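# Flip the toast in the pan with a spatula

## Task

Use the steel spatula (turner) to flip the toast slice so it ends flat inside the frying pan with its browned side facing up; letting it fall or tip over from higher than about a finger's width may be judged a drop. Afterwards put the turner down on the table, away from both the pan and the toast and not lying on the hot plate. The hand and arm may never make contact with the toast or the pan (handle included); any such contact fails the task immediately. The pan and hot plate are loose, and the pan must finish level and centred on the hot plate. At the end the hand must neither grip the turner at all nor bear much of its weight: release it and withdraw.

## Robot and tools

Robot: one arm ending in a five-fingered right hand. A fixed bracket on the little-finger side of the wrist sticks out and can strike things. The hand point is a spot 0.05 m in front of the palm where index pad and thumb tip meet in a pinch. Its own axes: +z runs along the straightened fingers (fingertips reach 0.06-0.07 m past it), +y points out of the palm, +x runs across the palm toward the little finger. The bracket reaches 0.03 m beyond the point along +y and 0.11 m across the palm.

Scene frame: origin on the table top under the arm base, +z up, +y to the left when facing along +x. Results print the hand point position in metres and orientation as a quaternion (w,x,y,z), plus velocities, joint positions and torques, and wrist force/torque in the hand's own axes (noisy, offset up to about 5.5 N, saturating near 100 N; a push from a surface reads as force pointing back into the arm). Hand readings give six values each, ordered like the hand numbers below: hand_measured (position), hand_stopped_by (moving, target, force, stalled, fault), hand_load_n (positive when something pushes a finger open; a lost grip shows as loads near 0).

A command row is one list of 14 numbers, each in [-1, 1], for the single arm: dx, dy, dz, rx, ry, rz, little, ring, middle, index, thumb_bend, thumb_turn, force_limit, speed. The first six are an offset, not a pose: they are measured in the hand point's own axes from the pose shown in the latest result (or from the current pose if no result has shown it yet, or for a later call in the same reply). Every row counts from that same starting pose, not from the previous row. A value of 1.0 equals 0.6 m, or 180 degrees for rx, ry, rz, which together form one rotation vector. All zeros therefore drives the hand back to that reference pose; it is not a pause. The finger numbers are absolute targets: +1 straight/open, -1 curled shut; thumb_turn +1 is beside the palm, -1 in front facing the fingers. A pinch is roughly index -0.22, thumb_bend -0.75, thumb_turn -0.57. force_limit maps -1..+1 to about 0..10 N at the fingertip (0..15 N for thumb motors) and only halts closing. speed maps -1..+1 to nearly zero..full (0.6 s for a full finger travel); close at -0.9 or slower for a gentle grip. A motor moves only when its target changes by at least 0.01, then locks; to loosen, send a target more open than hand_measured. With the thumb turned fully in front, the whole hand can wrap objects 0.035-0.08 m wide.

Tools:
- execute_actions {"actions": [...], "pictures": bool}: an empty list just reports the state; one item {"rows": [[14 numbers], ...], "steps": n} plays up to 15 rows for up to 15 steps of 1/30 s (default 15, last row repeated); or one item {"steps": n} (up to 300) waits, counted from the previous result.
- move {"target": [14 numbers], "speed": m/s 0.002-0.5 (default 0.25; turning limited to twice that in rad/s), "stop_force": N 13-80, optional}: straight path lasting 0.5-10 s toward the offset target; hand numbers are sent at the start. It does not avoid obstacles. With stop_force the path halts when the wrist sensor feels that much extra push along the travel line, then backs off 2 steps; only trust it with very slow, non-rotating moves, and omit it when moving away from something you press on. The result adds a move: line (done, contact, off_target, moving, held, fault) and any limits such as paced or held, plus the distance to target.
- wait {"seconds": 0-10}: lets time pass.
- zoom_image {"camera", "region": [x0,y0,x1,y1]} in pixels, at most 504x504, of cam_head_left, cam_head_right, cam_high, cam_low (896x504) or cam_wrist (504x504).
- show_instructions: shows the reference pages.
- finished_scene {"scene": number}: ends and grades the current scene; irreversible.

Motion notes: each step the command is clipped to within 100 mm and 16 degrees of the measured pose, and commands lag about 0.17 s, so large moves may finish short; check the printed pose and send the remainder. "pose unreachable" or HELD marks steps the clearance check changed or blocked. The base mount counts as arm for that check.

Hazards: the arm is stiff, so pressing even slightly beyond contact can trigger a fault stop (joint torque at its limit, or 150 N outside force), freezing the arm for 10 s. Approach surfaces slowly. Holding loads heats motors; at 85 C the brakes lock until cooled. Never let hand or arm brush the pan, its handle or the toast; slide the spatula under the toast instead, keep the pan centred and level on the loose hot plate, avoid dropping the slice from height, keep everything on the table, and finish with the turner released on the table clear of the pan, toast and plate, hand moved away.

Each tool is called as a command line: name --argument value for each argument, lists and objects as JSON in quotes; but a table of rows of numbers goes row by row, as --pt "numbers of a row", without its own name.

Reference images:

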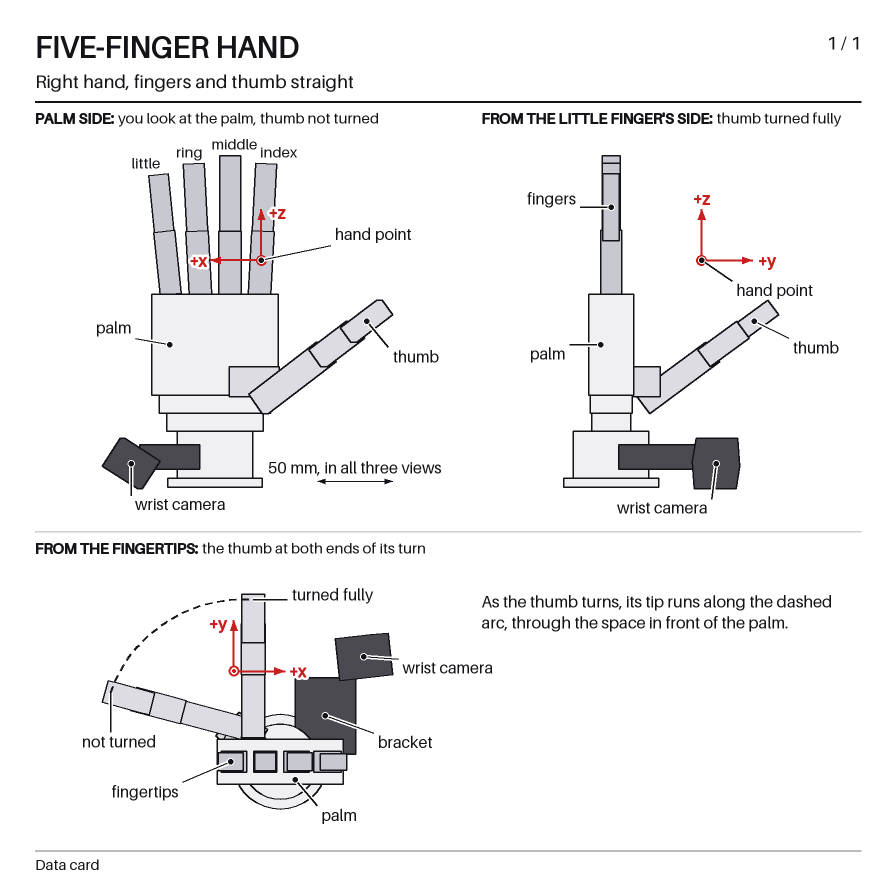

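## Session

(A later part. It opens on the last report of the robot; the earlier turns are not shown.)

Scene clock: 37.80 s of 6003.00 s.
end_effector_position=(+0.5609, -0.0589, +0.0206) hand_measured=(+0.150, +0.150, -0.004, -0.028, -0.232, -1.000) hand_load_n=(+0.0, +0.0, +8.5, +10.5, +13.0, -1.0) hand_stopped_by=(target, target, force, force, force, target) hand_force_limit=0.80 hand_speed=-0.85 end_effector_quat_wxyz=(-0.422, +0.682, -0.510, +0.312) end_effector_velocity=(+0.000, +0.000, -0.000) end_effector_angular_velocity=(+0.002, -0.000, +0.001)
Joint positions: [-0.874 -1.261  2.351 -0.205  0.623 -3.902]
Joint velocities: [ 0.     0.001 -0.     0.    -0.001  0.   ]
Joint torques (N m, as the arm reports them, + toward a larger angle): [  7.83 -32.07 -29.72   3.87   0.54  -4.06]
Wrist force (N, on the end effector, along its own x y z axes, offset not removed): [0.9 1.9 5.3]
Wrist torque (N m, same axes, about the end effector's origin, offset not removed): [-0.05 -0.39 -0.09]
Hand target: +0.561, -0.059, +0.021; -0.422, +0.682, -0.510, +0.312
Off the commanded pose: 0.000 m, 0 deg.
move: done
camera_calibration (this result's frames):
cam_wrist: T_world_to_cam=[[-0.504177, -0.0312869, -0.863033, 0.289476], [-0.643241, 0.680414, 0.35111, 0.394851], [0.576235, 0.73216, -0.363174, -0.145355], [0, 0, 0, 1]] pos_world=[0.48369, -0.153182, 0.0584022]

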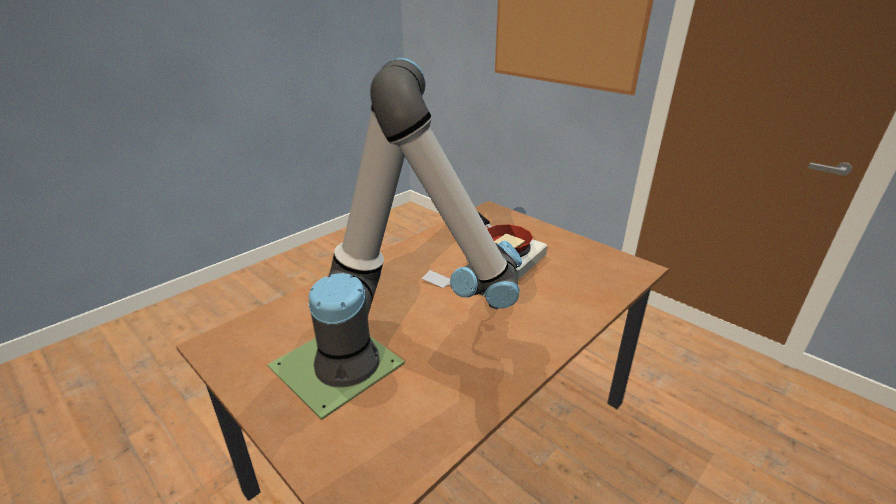

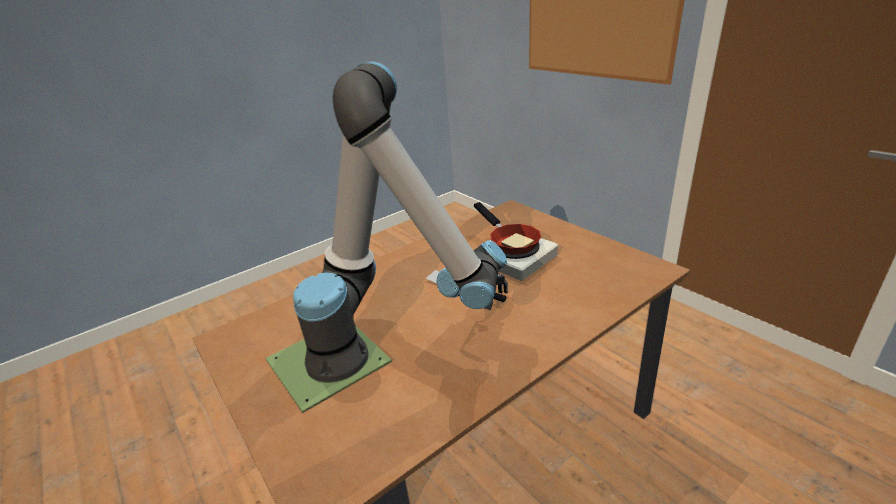

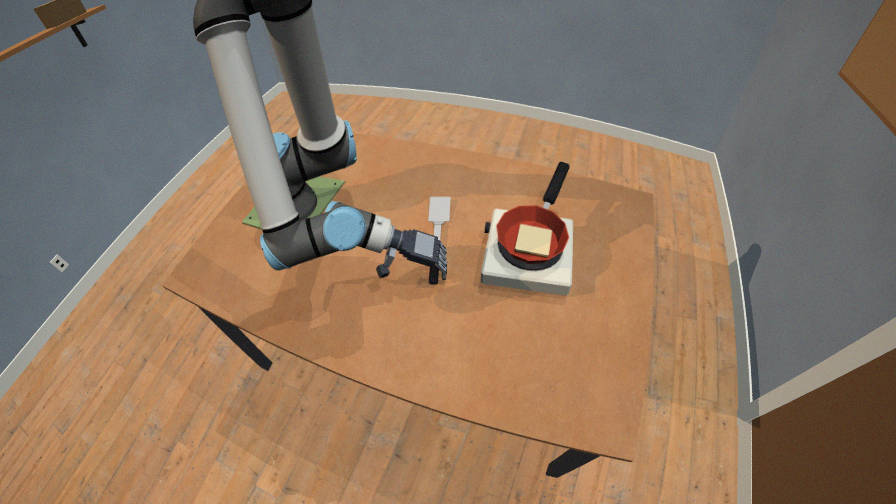

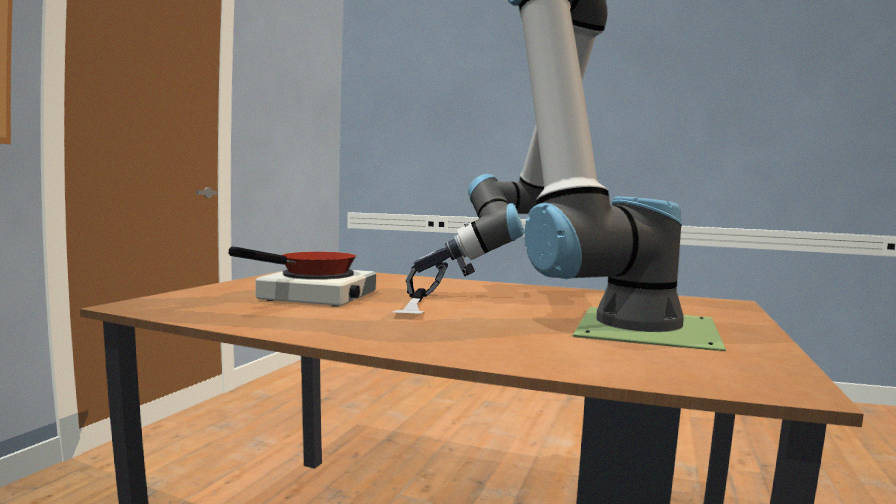

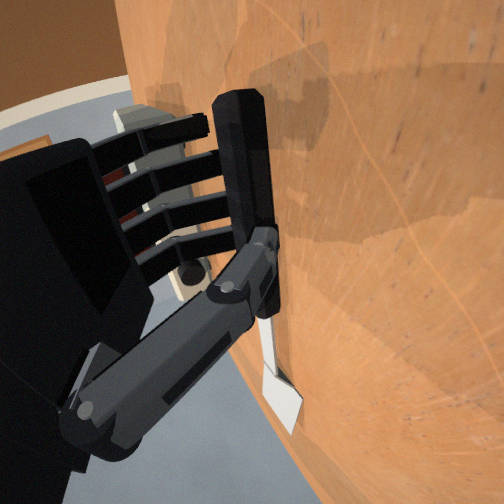

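move --target '[0,-0.37,-0.187,0,0.25,0.126,0.15,-0.5,-0.6,-0.6,-0.3,-1,-0.3,-0.85]' --speed 0.15

move --target '[0,-0.05,-0.08,0,0.253,0.128,0.15,-0.5,-0.6,-0.6,-0.3,-1,-0.3,-0.85]' --speed 0.2

Scene clock: 46.27 s of 6003.00 s.
end_effector_position=(+0.5603, -0.0606, +0.2687) hand_measured=(+0.150, -0.022, -0.004, -0.028, -0.230, -1.000) hand_load_n=(+0.0, +4.5, +5.5, +10.0, +15.5, +2.0) hand_stopped_by=(target, force, force, force, force, target) hand_force_limit=-0.30 hand_speed=-0.85 end_effector_quat_wxyz=(+0.249, -0.401, +0.752, -0.461) end_effector_velocity=(+0.001, +0.000, +0.003) end_effector_angular_velocity=(+0.000, +0.001, -0.012)
Joint positions: [-0.451 -1.794  2.226  0.055  1.713 -3.054]
Joint velocities: [ 0.01   0.003 -0.008  0.007  0.02   0.01 ]
Joint torques (N m, as the arm reports them, + toward a larger angle): [ 13.62  -3.49 -48.57   3.26   2.62   3.5 ]
Wrist force (N, on the end effector, along its own x y z axes, offset not removed): [-0.1 4.0 3.3]
Wrist torque (N m, same axes, about the end effector's origin, offset not removed): [0.30 -0.04 -0.35]
Hand target: +0.560, -0.061, +0.269; +0.248, -0.400, +0.752, -0.461
Off the commanded pose: 0.001 m, 0 deg.
After step 90, 2.07 s passed at rest.
move: done
camera_calibration (this result's frames):
cam_wrist: T_world_to_cam=[[-0.349257, 0.369227, -0.861215, 0.440241], [0.114027, 0.92901, 0.35205, -0.101005], [0.930063, 0.0247539, -0.366565, -0.29394], [0, 0, 0, 1]] pos_world=[0.438658, -0.0614383, 0.306952]

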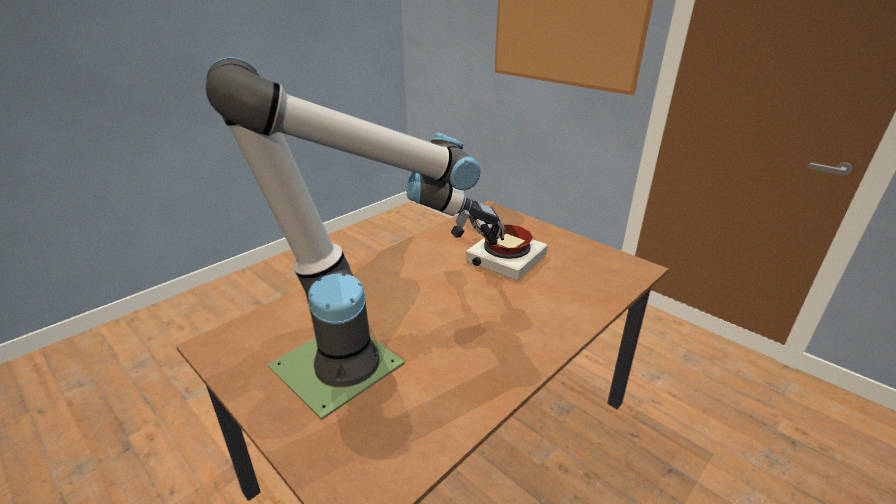

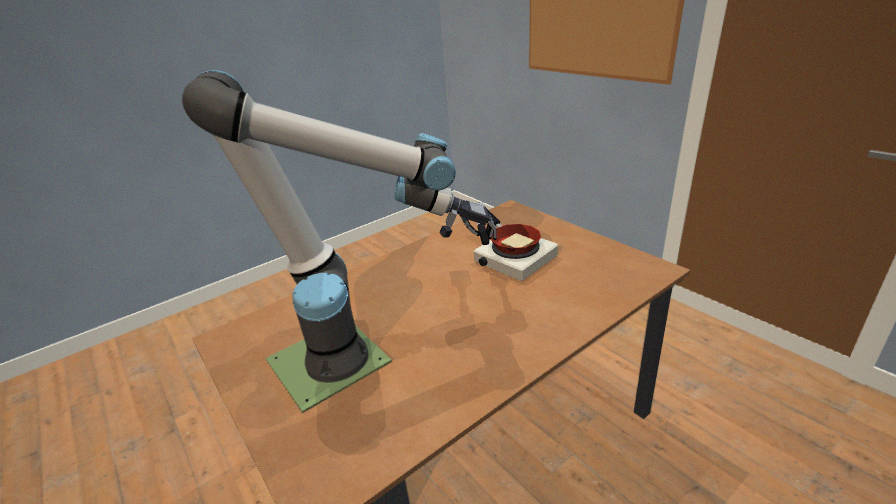

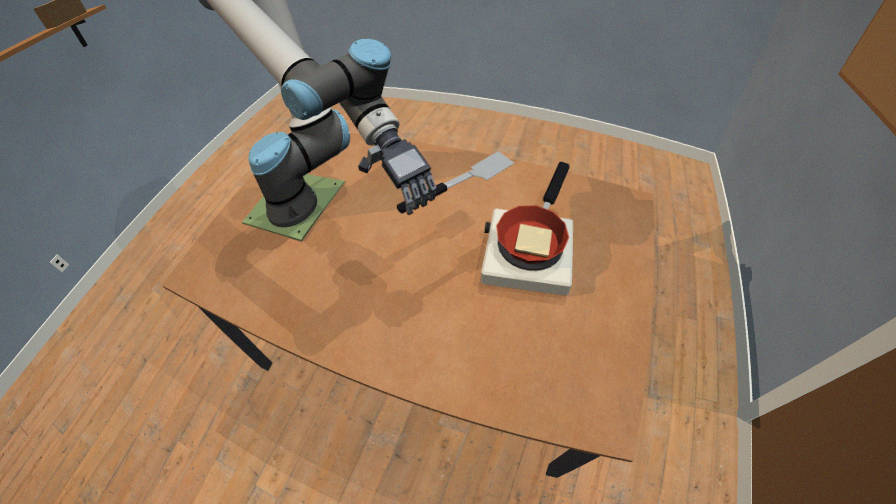

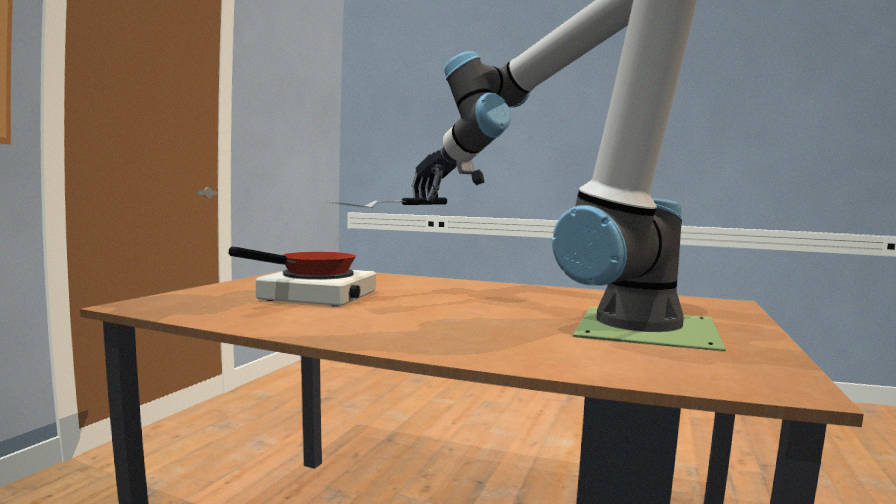

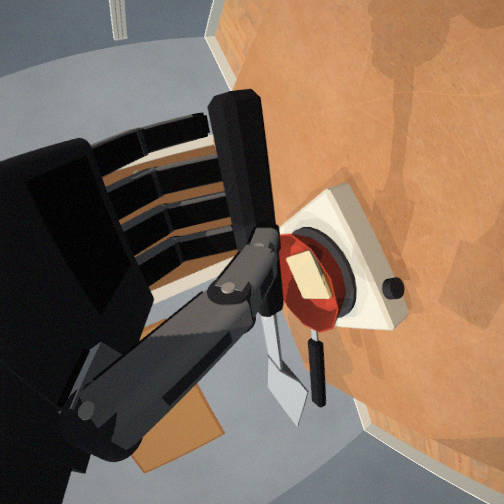

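Scene clock: 49.10 s of 6003.00 s.
end_effector_position=(+0.5359, -0.0447, +0.3174) hand_measured=(+0.150, -0.022, -0.004, -0.028, -0.230, -1.000) hand_load_n=(+0.0, +4.5, +5.5, +10.0, +15.5, +2.0) hand_stopped_by=(target, force, force, force, force, target) hand_force_limit=-0.30 hand_speed=-0.85 end_effector_quat_wxyz=(+0.026, -0.040, +0.852, -0.522) end_effector_velocity=(-0.000, +0.001, -0.000) end_effector_angular_velocity=(+0.004, +0.001, -0.015)
Joint positions: [-0.066 -1.412  1.912  0.829  2.642 -1.847]
Joint velocities: [ 0.002  0.009 -0.004  0.028 -0.     0.036]
Joint torques (N m, as the arm reports them, + toward a larger angle): [ 15.19 -30.28 -44.76   6.01   3.91   4.46]
Wrist force (N, on the end effector, along its own x y z axes, offset not removed): [-2.7 4.2 8.5]
Wrist torque (N m, same axes, about the end effector's origin, offset not removed): [0.04 0.11 -0.41]
Hand target: +0.536, -0.045, +0.317; +0.025, -0.039, +0.852, -0.522
Off the commanded pose: 0.000 m, 0 deg.
move: done
camera_calibration (this result's frames):
cam_wrist: T_world_to_cam=[[0.0645084, 0.505085, -0.860656, 0.251974], [0.793625, 0.496887, 0.351087, -0.513345], [0.604977, -0.705686, -0.368794, -0.11149], [0, 0, 0, 1]] pos_world=[0.458598, 0.0491288, 0.355975]

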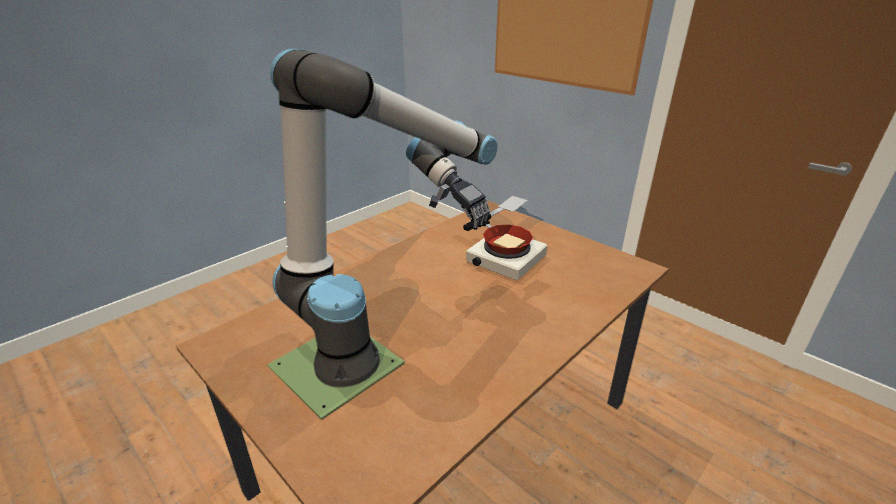

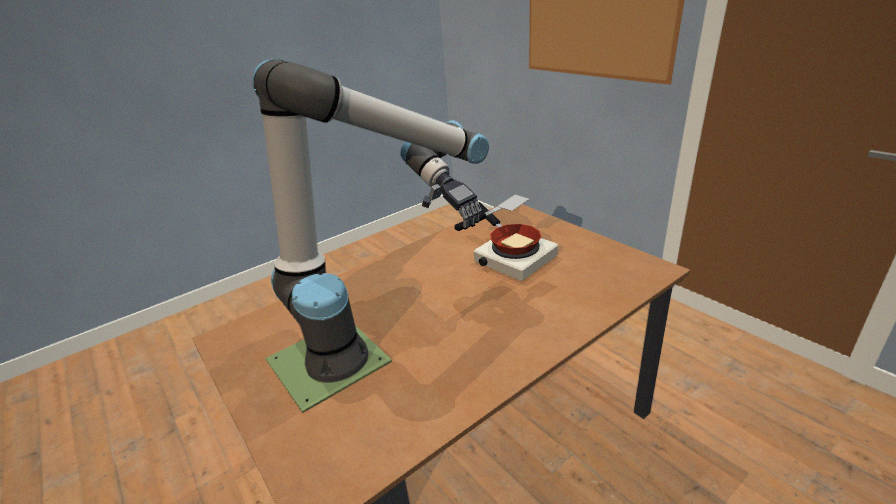

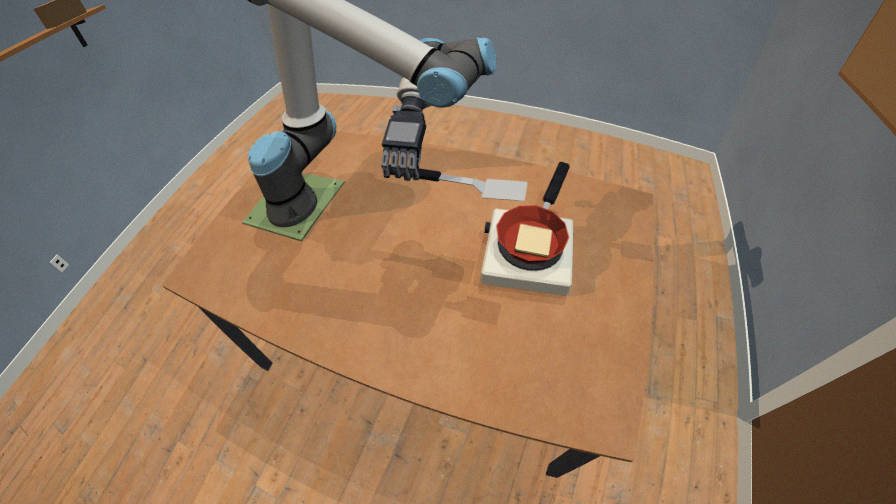

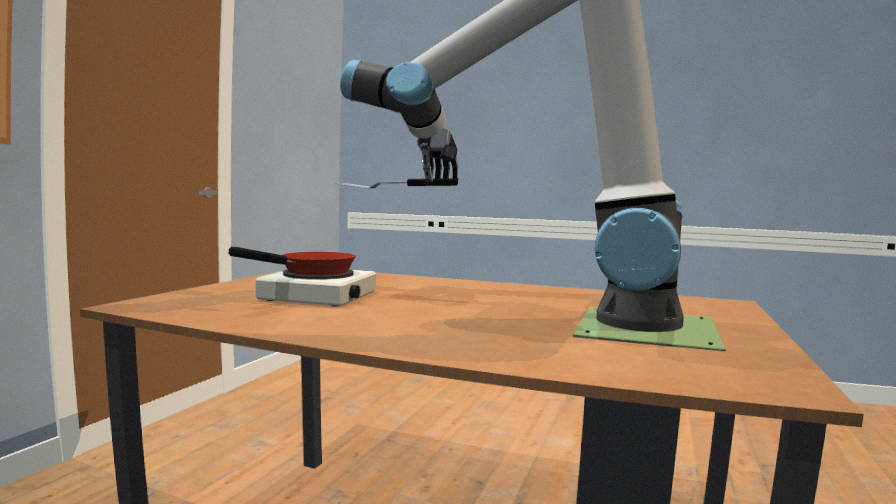

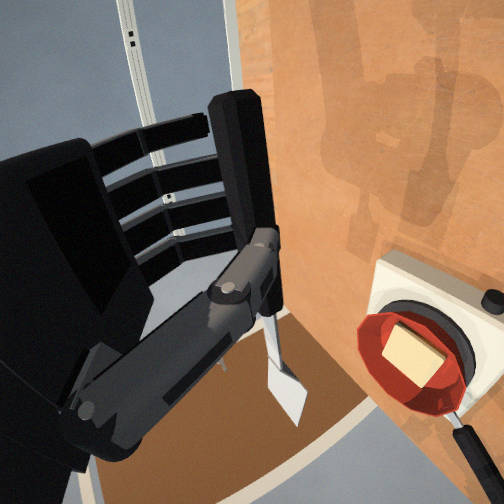

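move --target '[-0.075,0.032,-0.107,0,0.125,-0.248,0.15,-0.5,-0.6,-0.6,-0.3,-1,-0.3,-0.85]' --speed 0.2

zoom_image --camera "cam_low" --region '[260,180,420,300]'

zoom_image --camera "cam_high" --region '[450,170,590,280]'

Scene clock: 57.70 s of 6003.00 s.
end_effector_position=(+0.5513, -0.0179, +0.3221) hand_measured=(+0.150, -0.022, -0.004, -0.028, -0.230, -1.000) hand_load_n=(+0.0, +4.5, +5.0, +10.0, +15.5, +2.5) hand_stopped_by=(target, force, force, force, force, target) hand_force_limit=-0.30 hand_speed=-0.85 end_effector_quat_wxyz=(-0.113, -0.128, +0.836, -0.522) end_effector_velocity=(-0.000, -0.001, +0.001) end_effector_angular_velocity=(-0.002, +0.000, -0.000)
Joint positions: [-0.004 -1.25   1.792  1.208  2.677 -1.744]
Joint velocities: [-0.    -0.001 -0.     0.001  0.002 -0.   ]
Joint torques (N m, as the arm reports them, + toward a larger angle): [-10.67 -76.22 -17.45   2.41  -0.5   -4.34]
Wrist force (N, on the end effector, along its own x y z axes, offset not removed): [-0.6 0.9 5.0]
Wrist torque (N m, same axes, about the end effector's origin, offset not removed): [-0.41 -0.19 -0.37]
Hand target: +0.551, -0.018, +0.322; -0.113, -0.128, +0.836, -0.522
Off the commanded pose: 0.049 m, 31 deg; orientation clipped at the last step of the last action.
After step 90, 3.13 s passed at rest.
move: held; limits=paced,held; held on 43 of 74 steps, including the last
pose unreachable: on one or more control steps of this call an arm could not follow its commanded pose, so it was not sent that pose on those steps. On the call's last step it was still not sent that pose. It may still have moved: this result reports where it is.
cause: the commanded pose would bring two parts of the arm too close to each other (joints 4 (wrist 1) to 6 (wrist 3) lie between them).
camera_calibration (this result's frames):
cam_wrist: T_world_to_cam=[[-0.224023, 0.477558, -0.84956, 0.396513], [0.858016, 0.510052, 0.0604587, -0.482194], [0.462192, -0.715392, -0.524016, 0.028399], [0, 0, 0, 1]] pos_world=[0.489433, 0.0769023, 0.380896]

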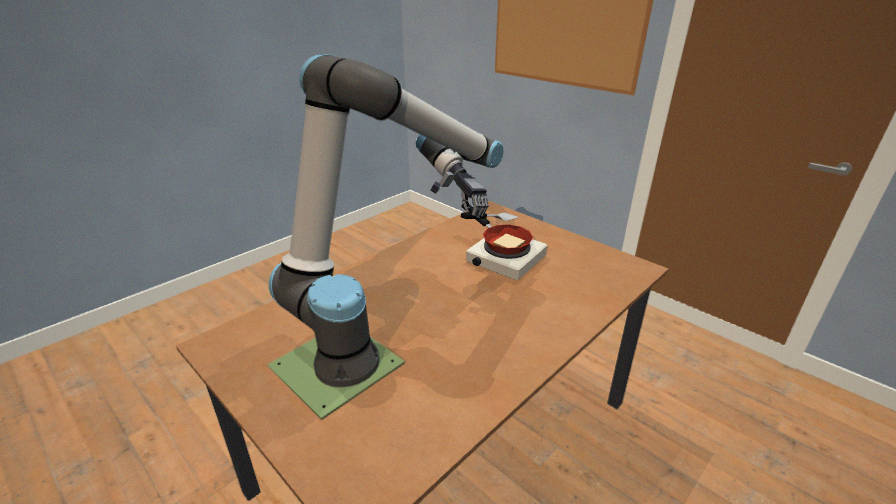

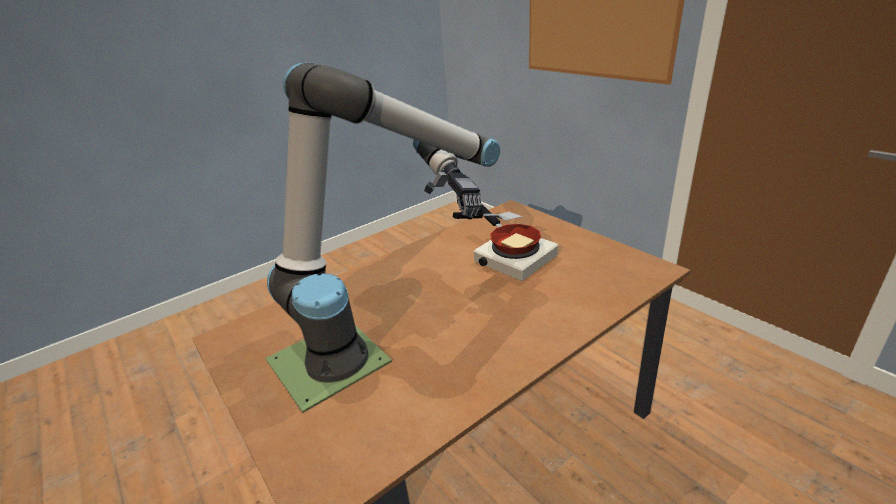

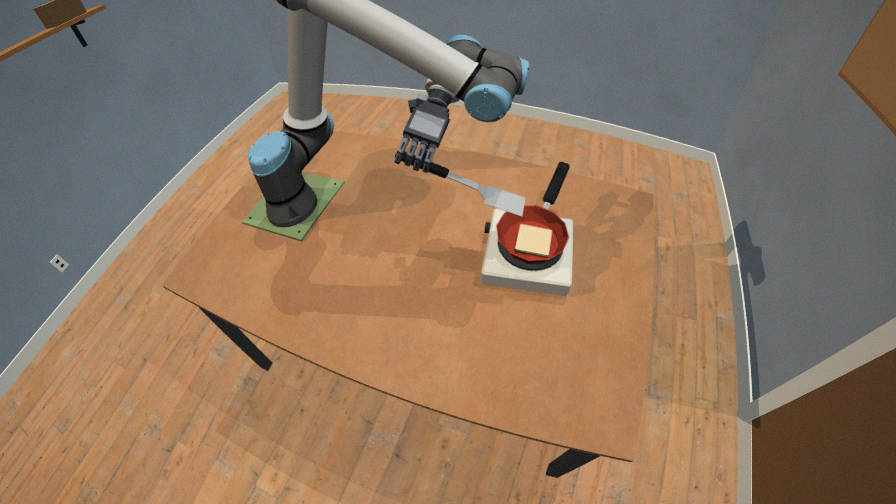

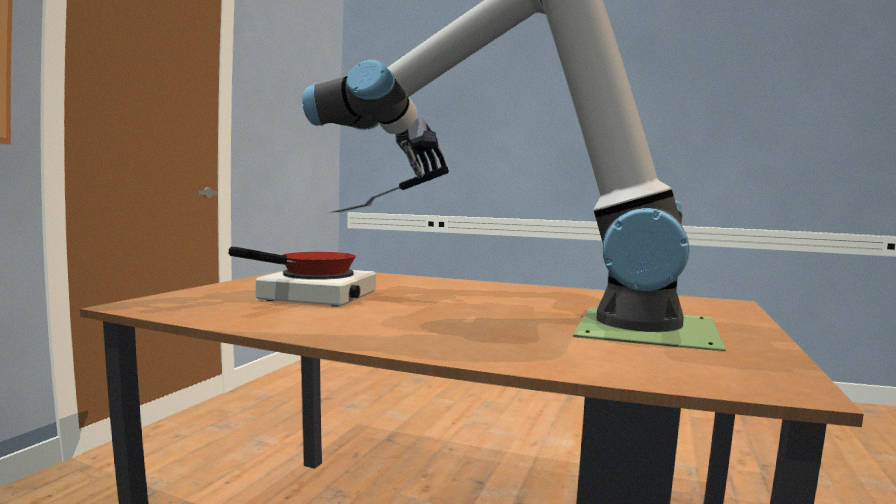

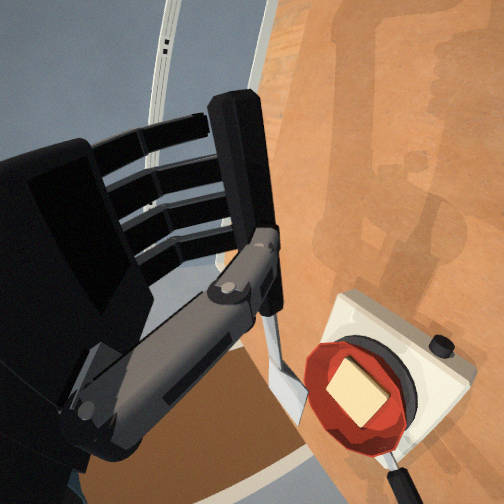

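Region (260, 180, 420, 300) of cam_low's 896x504 image, scaled by 3.150, with more detail than that image has; it fills the top 378 rows of this view, and the rest is white.

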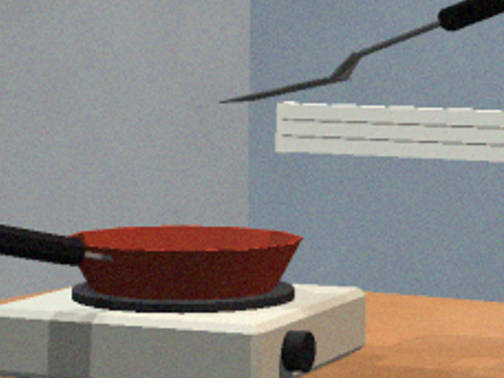

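Region (450, 170, 590, 280) of cam_high's 896x504 image, scaled by 3.600, with more detail than that image has; it fills the top 396 rows of this view, and the rest is white.

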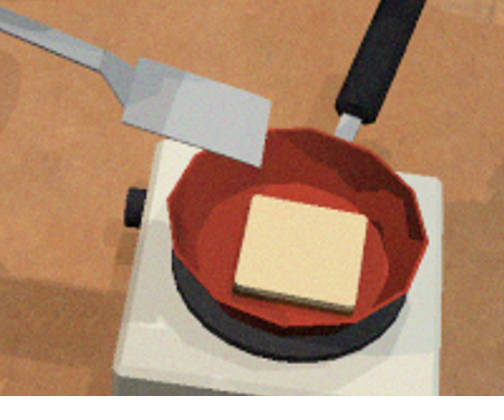

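move --target '[-0.357,-0.272,0.15,0.163,-0.422,-0.2125,0.15,-0.5,-0.6,-0.6,-0.3,-1,-0.3,-0.85]'

Scene clock: 69.20 s of 6003.00 s.
end_effector_position=(+0.7977, -0.1446, +0.3530) hand_measured=(+0.150, -0.022, -0.004, -0.028, -0.230, -1.000) hand_load_n=(+0.0, +4.5, +5.0, +10.0, +15.5, +2.5) hand_stopped_by=(target, force, force, force, force, target) hand_force_limit=-0.30 hand_speed=-0.85 end_effector_quat_wxyz=(+0.077, -0.457, +0.721, -0.515) end_effector_velocity=(+0.004, -0.002, -0.000) end_effector_angular_velocity=(+0.005, -0.001, +0.185)
Joint positions: [-0.291 -1.319  1.585  0.304  2.088 -3.248]
Joint velocities: [-0.053 -0.054  0.06  -0.078 -0.204 -0.141]
Joint torques (N m, as the arm reports them, + toward a larger angle): [-10.76 -78.65 -25.34  -2.81  -2.19  -4.65]
Wrist force (N, on the end effector, along its own x y z axes, offset not removed): [0.2 3.3 2.2]
Wrist torque (N m, same axes, about the end effector's origin, offset not removed): [0.13 -0.21 -0.21]
Hand target: +0.798, -0.145, +0.353; +0.085, -0.467, +0.714, -0.514
Off the commanded pose: 0.005 m, 44 deg; orientation clipped at the last step of the last action.
After step 90, 0.23 s passed at rest.
move: moving (no rest 5 s after the path's end); limits=paced
camera_calibration (this result's frames):
cam_wrist: T_world_to_cam=[[-0.543022, 0.16664, -0.823017, 0.738551], [0.237425, 0.970587, 0.0398678, -0.0618796], [0.805454, -0.173756, -0.566615, -0.340402], [0, 0, 0, 1]] pos_world=[0.68992, -0.12216, 0.41743]

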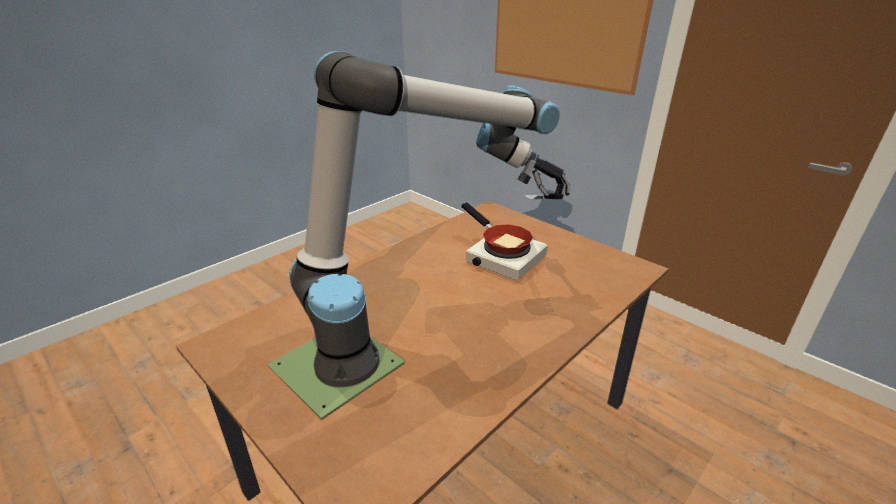

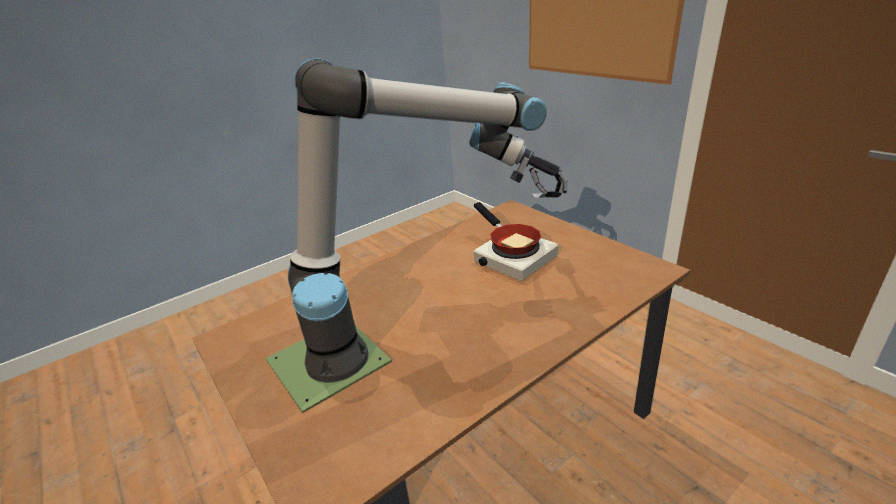

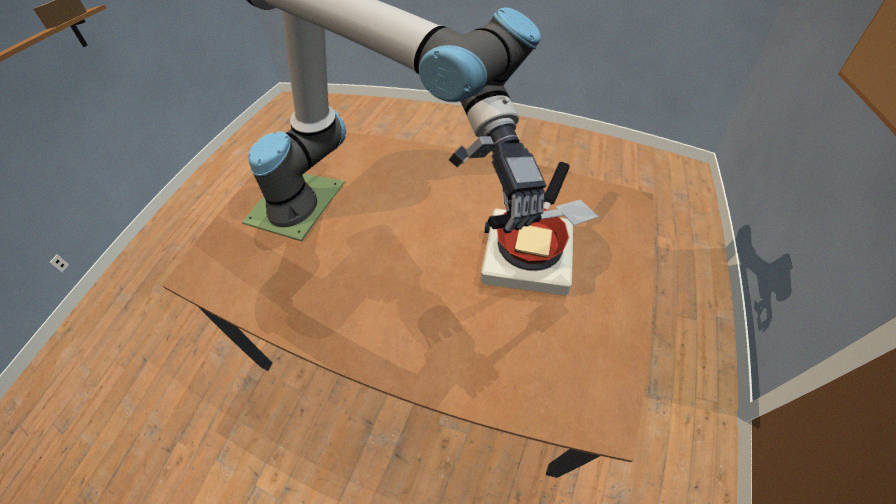

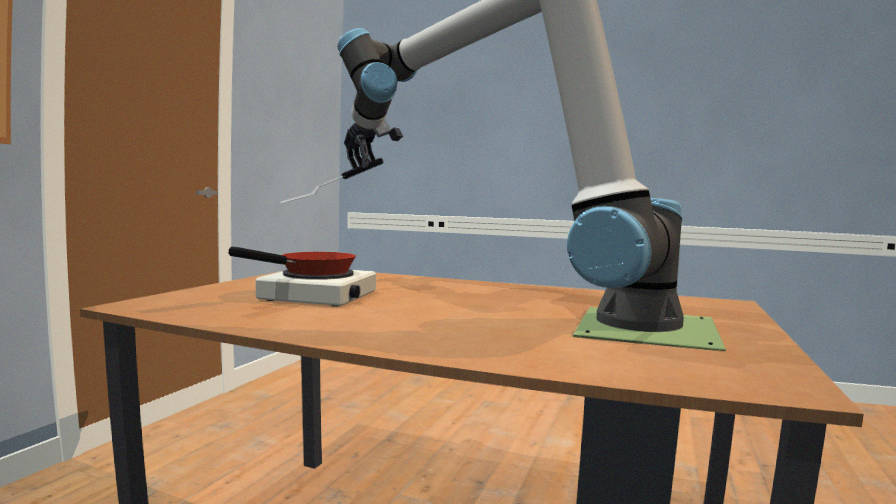

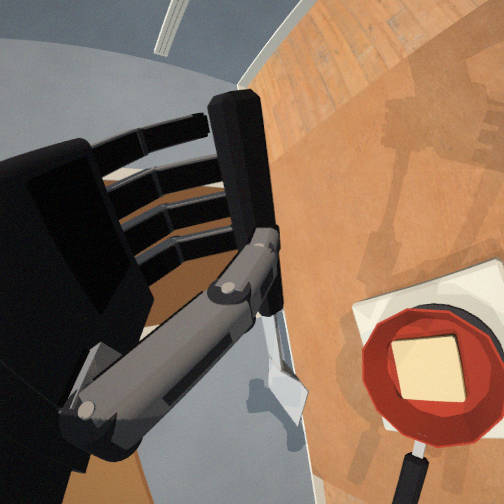

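move --target '[0.005,0,0.005,0.167,-0.072,-0.26,0.15,-0.5,-0.6,-0.6,-0.3,-1,-0.3,-0.85]' --speed 0.2

zoom_image --camera "cam_low" --region '[260,180,420,300]'

zoom_image --camera "cam_head_left" --region '[460,190,580,280]'

Scene clock: 76.90 s of 6003.00 s.
end_effector_position=(+0.7977, -0.1488, +0.3526) hand_measured=(+0.150, -0.022, -0.004, -0.028, -0.230, -1.000) hand_load_n=(+0.0, +5.0, +5.5, +10.0, +15.5, +2.5) hand_stopped_by=(target, force, force, force, force, target) hand_force_limit=-0.30 hand_speed=-0.85 end_effector_quat_wxyz=(-0.059, +0.720, -0.317, +0.614) end_effector_velocity=(-0.000, -0.000, -0.000) end_effector_angular_velocity=(-0.012, +0.002, +0.008)
Joint positions: [-0.407 -1.482  1.87  -0.137  1.511 -4.207]
Joint velocities: [-0.002 -0.001  0.003 -0.004 -0.007 -0.014]
Joint torques (N m, as the arm reports them, + toward a larger angle): [ -9.61 -65.62 -23.97  -4.64  -2.55  -4.69]
Wrist force (N, on the end effector, along its own x y z axes, offset not removed): [-0.6 2.5 3.7]
Wrist torque (N m, same axes, about the end effector's origin, offset not removed): [0.03 -0.29 -0.13]
Hand target: +0.798, -0.149, +0.353; -0.059, +0.720, -0.316, +0.615
Off the commanded pose: 0.000 m, 0 deg.
After step 110, 1.47 s passed at rest.
move: done
camera_calibration (this result's frames):
cam_wrist: T_world_to_cam=[[-0.433586, -0.71227, -0.551973, 0.425276], [-0.481913, 0.700876, -0.525864, 0.675365], [0.761422, 0.0379957, -0.647142, -0.246356], [0, 0, 0, 1]] pos_world=[0.697442, -0.161075, 0.430464]

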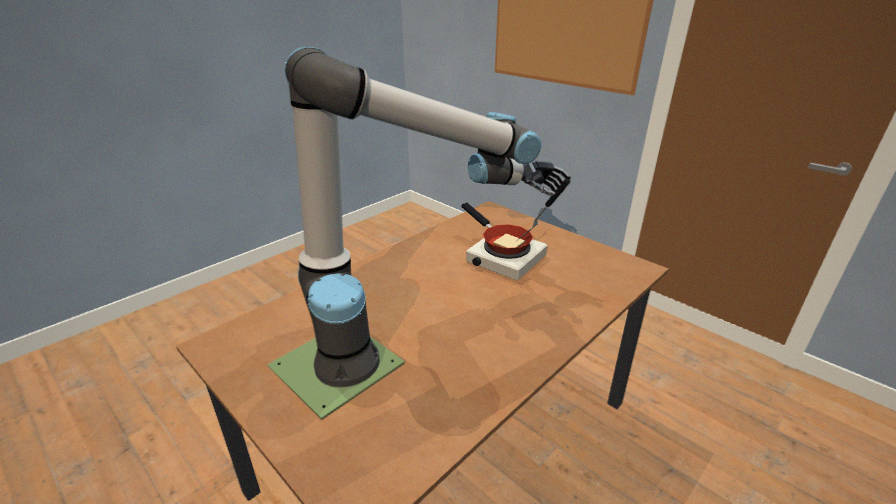

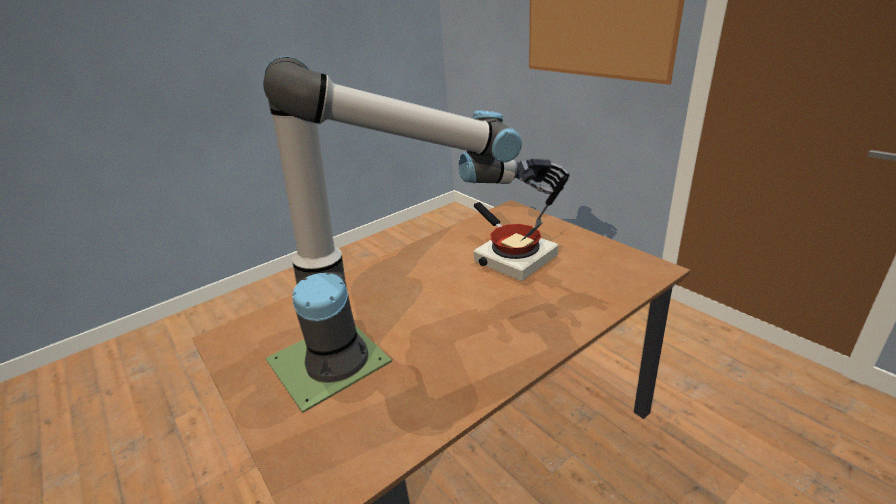

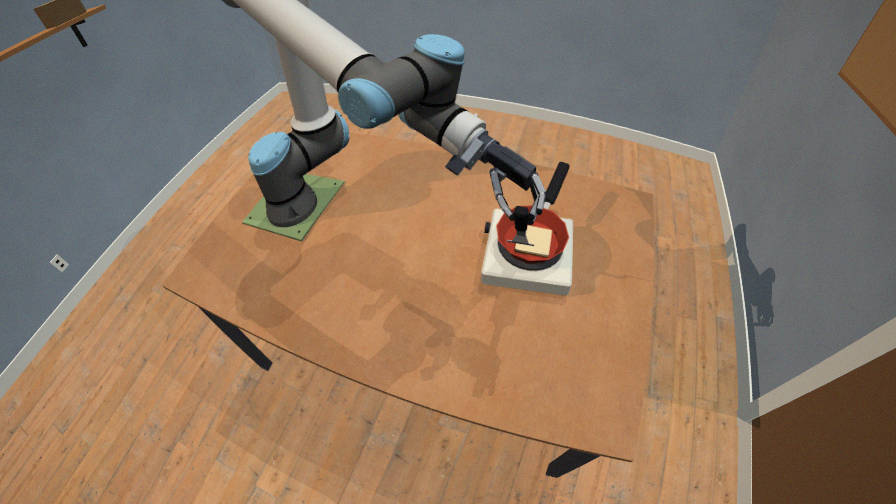

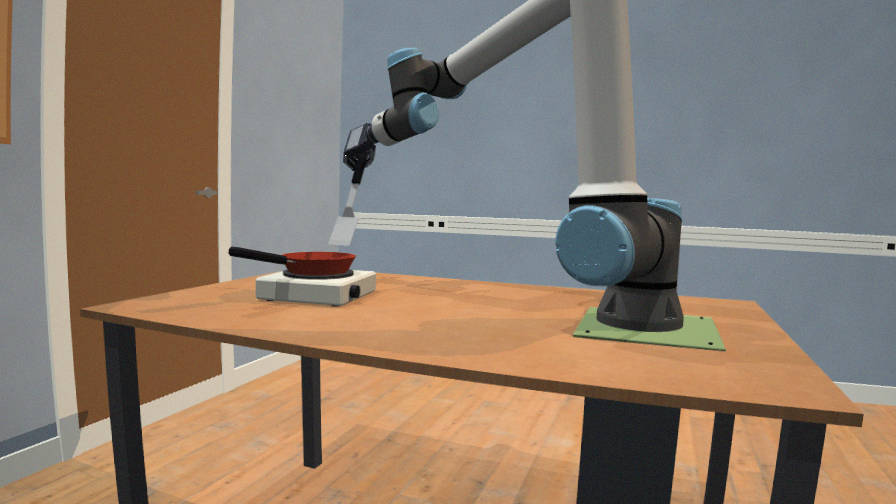

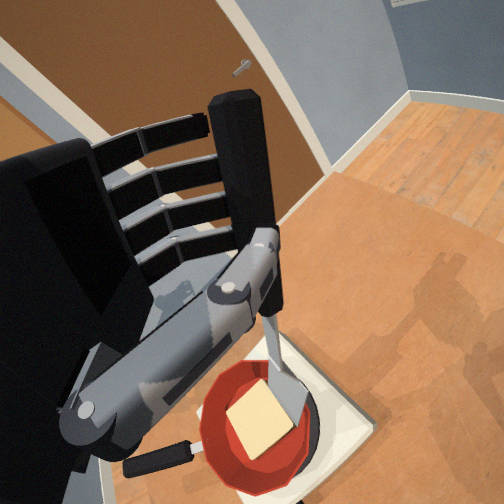

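Region (260, 180, 420, 300) of cam_low's 896x504 image, scaled by 3.150, with more detail than that image has; it fills the top 378 rows of this view, and the rest is white.

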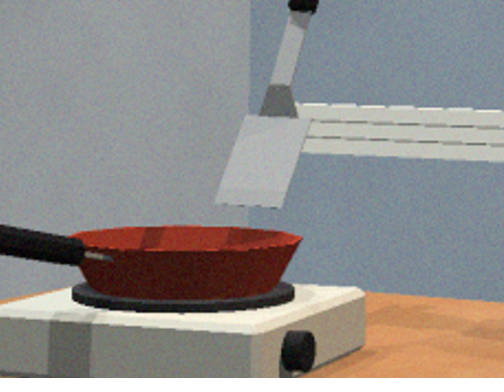

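Region (460, 190, 580, 280) of cam_head_left's 896x504 image, scaled by 4.200, with more detail than that image has; it fills the top 378 rows of this view, and the rest is white.

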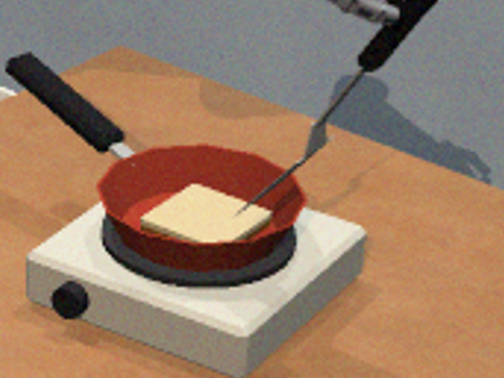

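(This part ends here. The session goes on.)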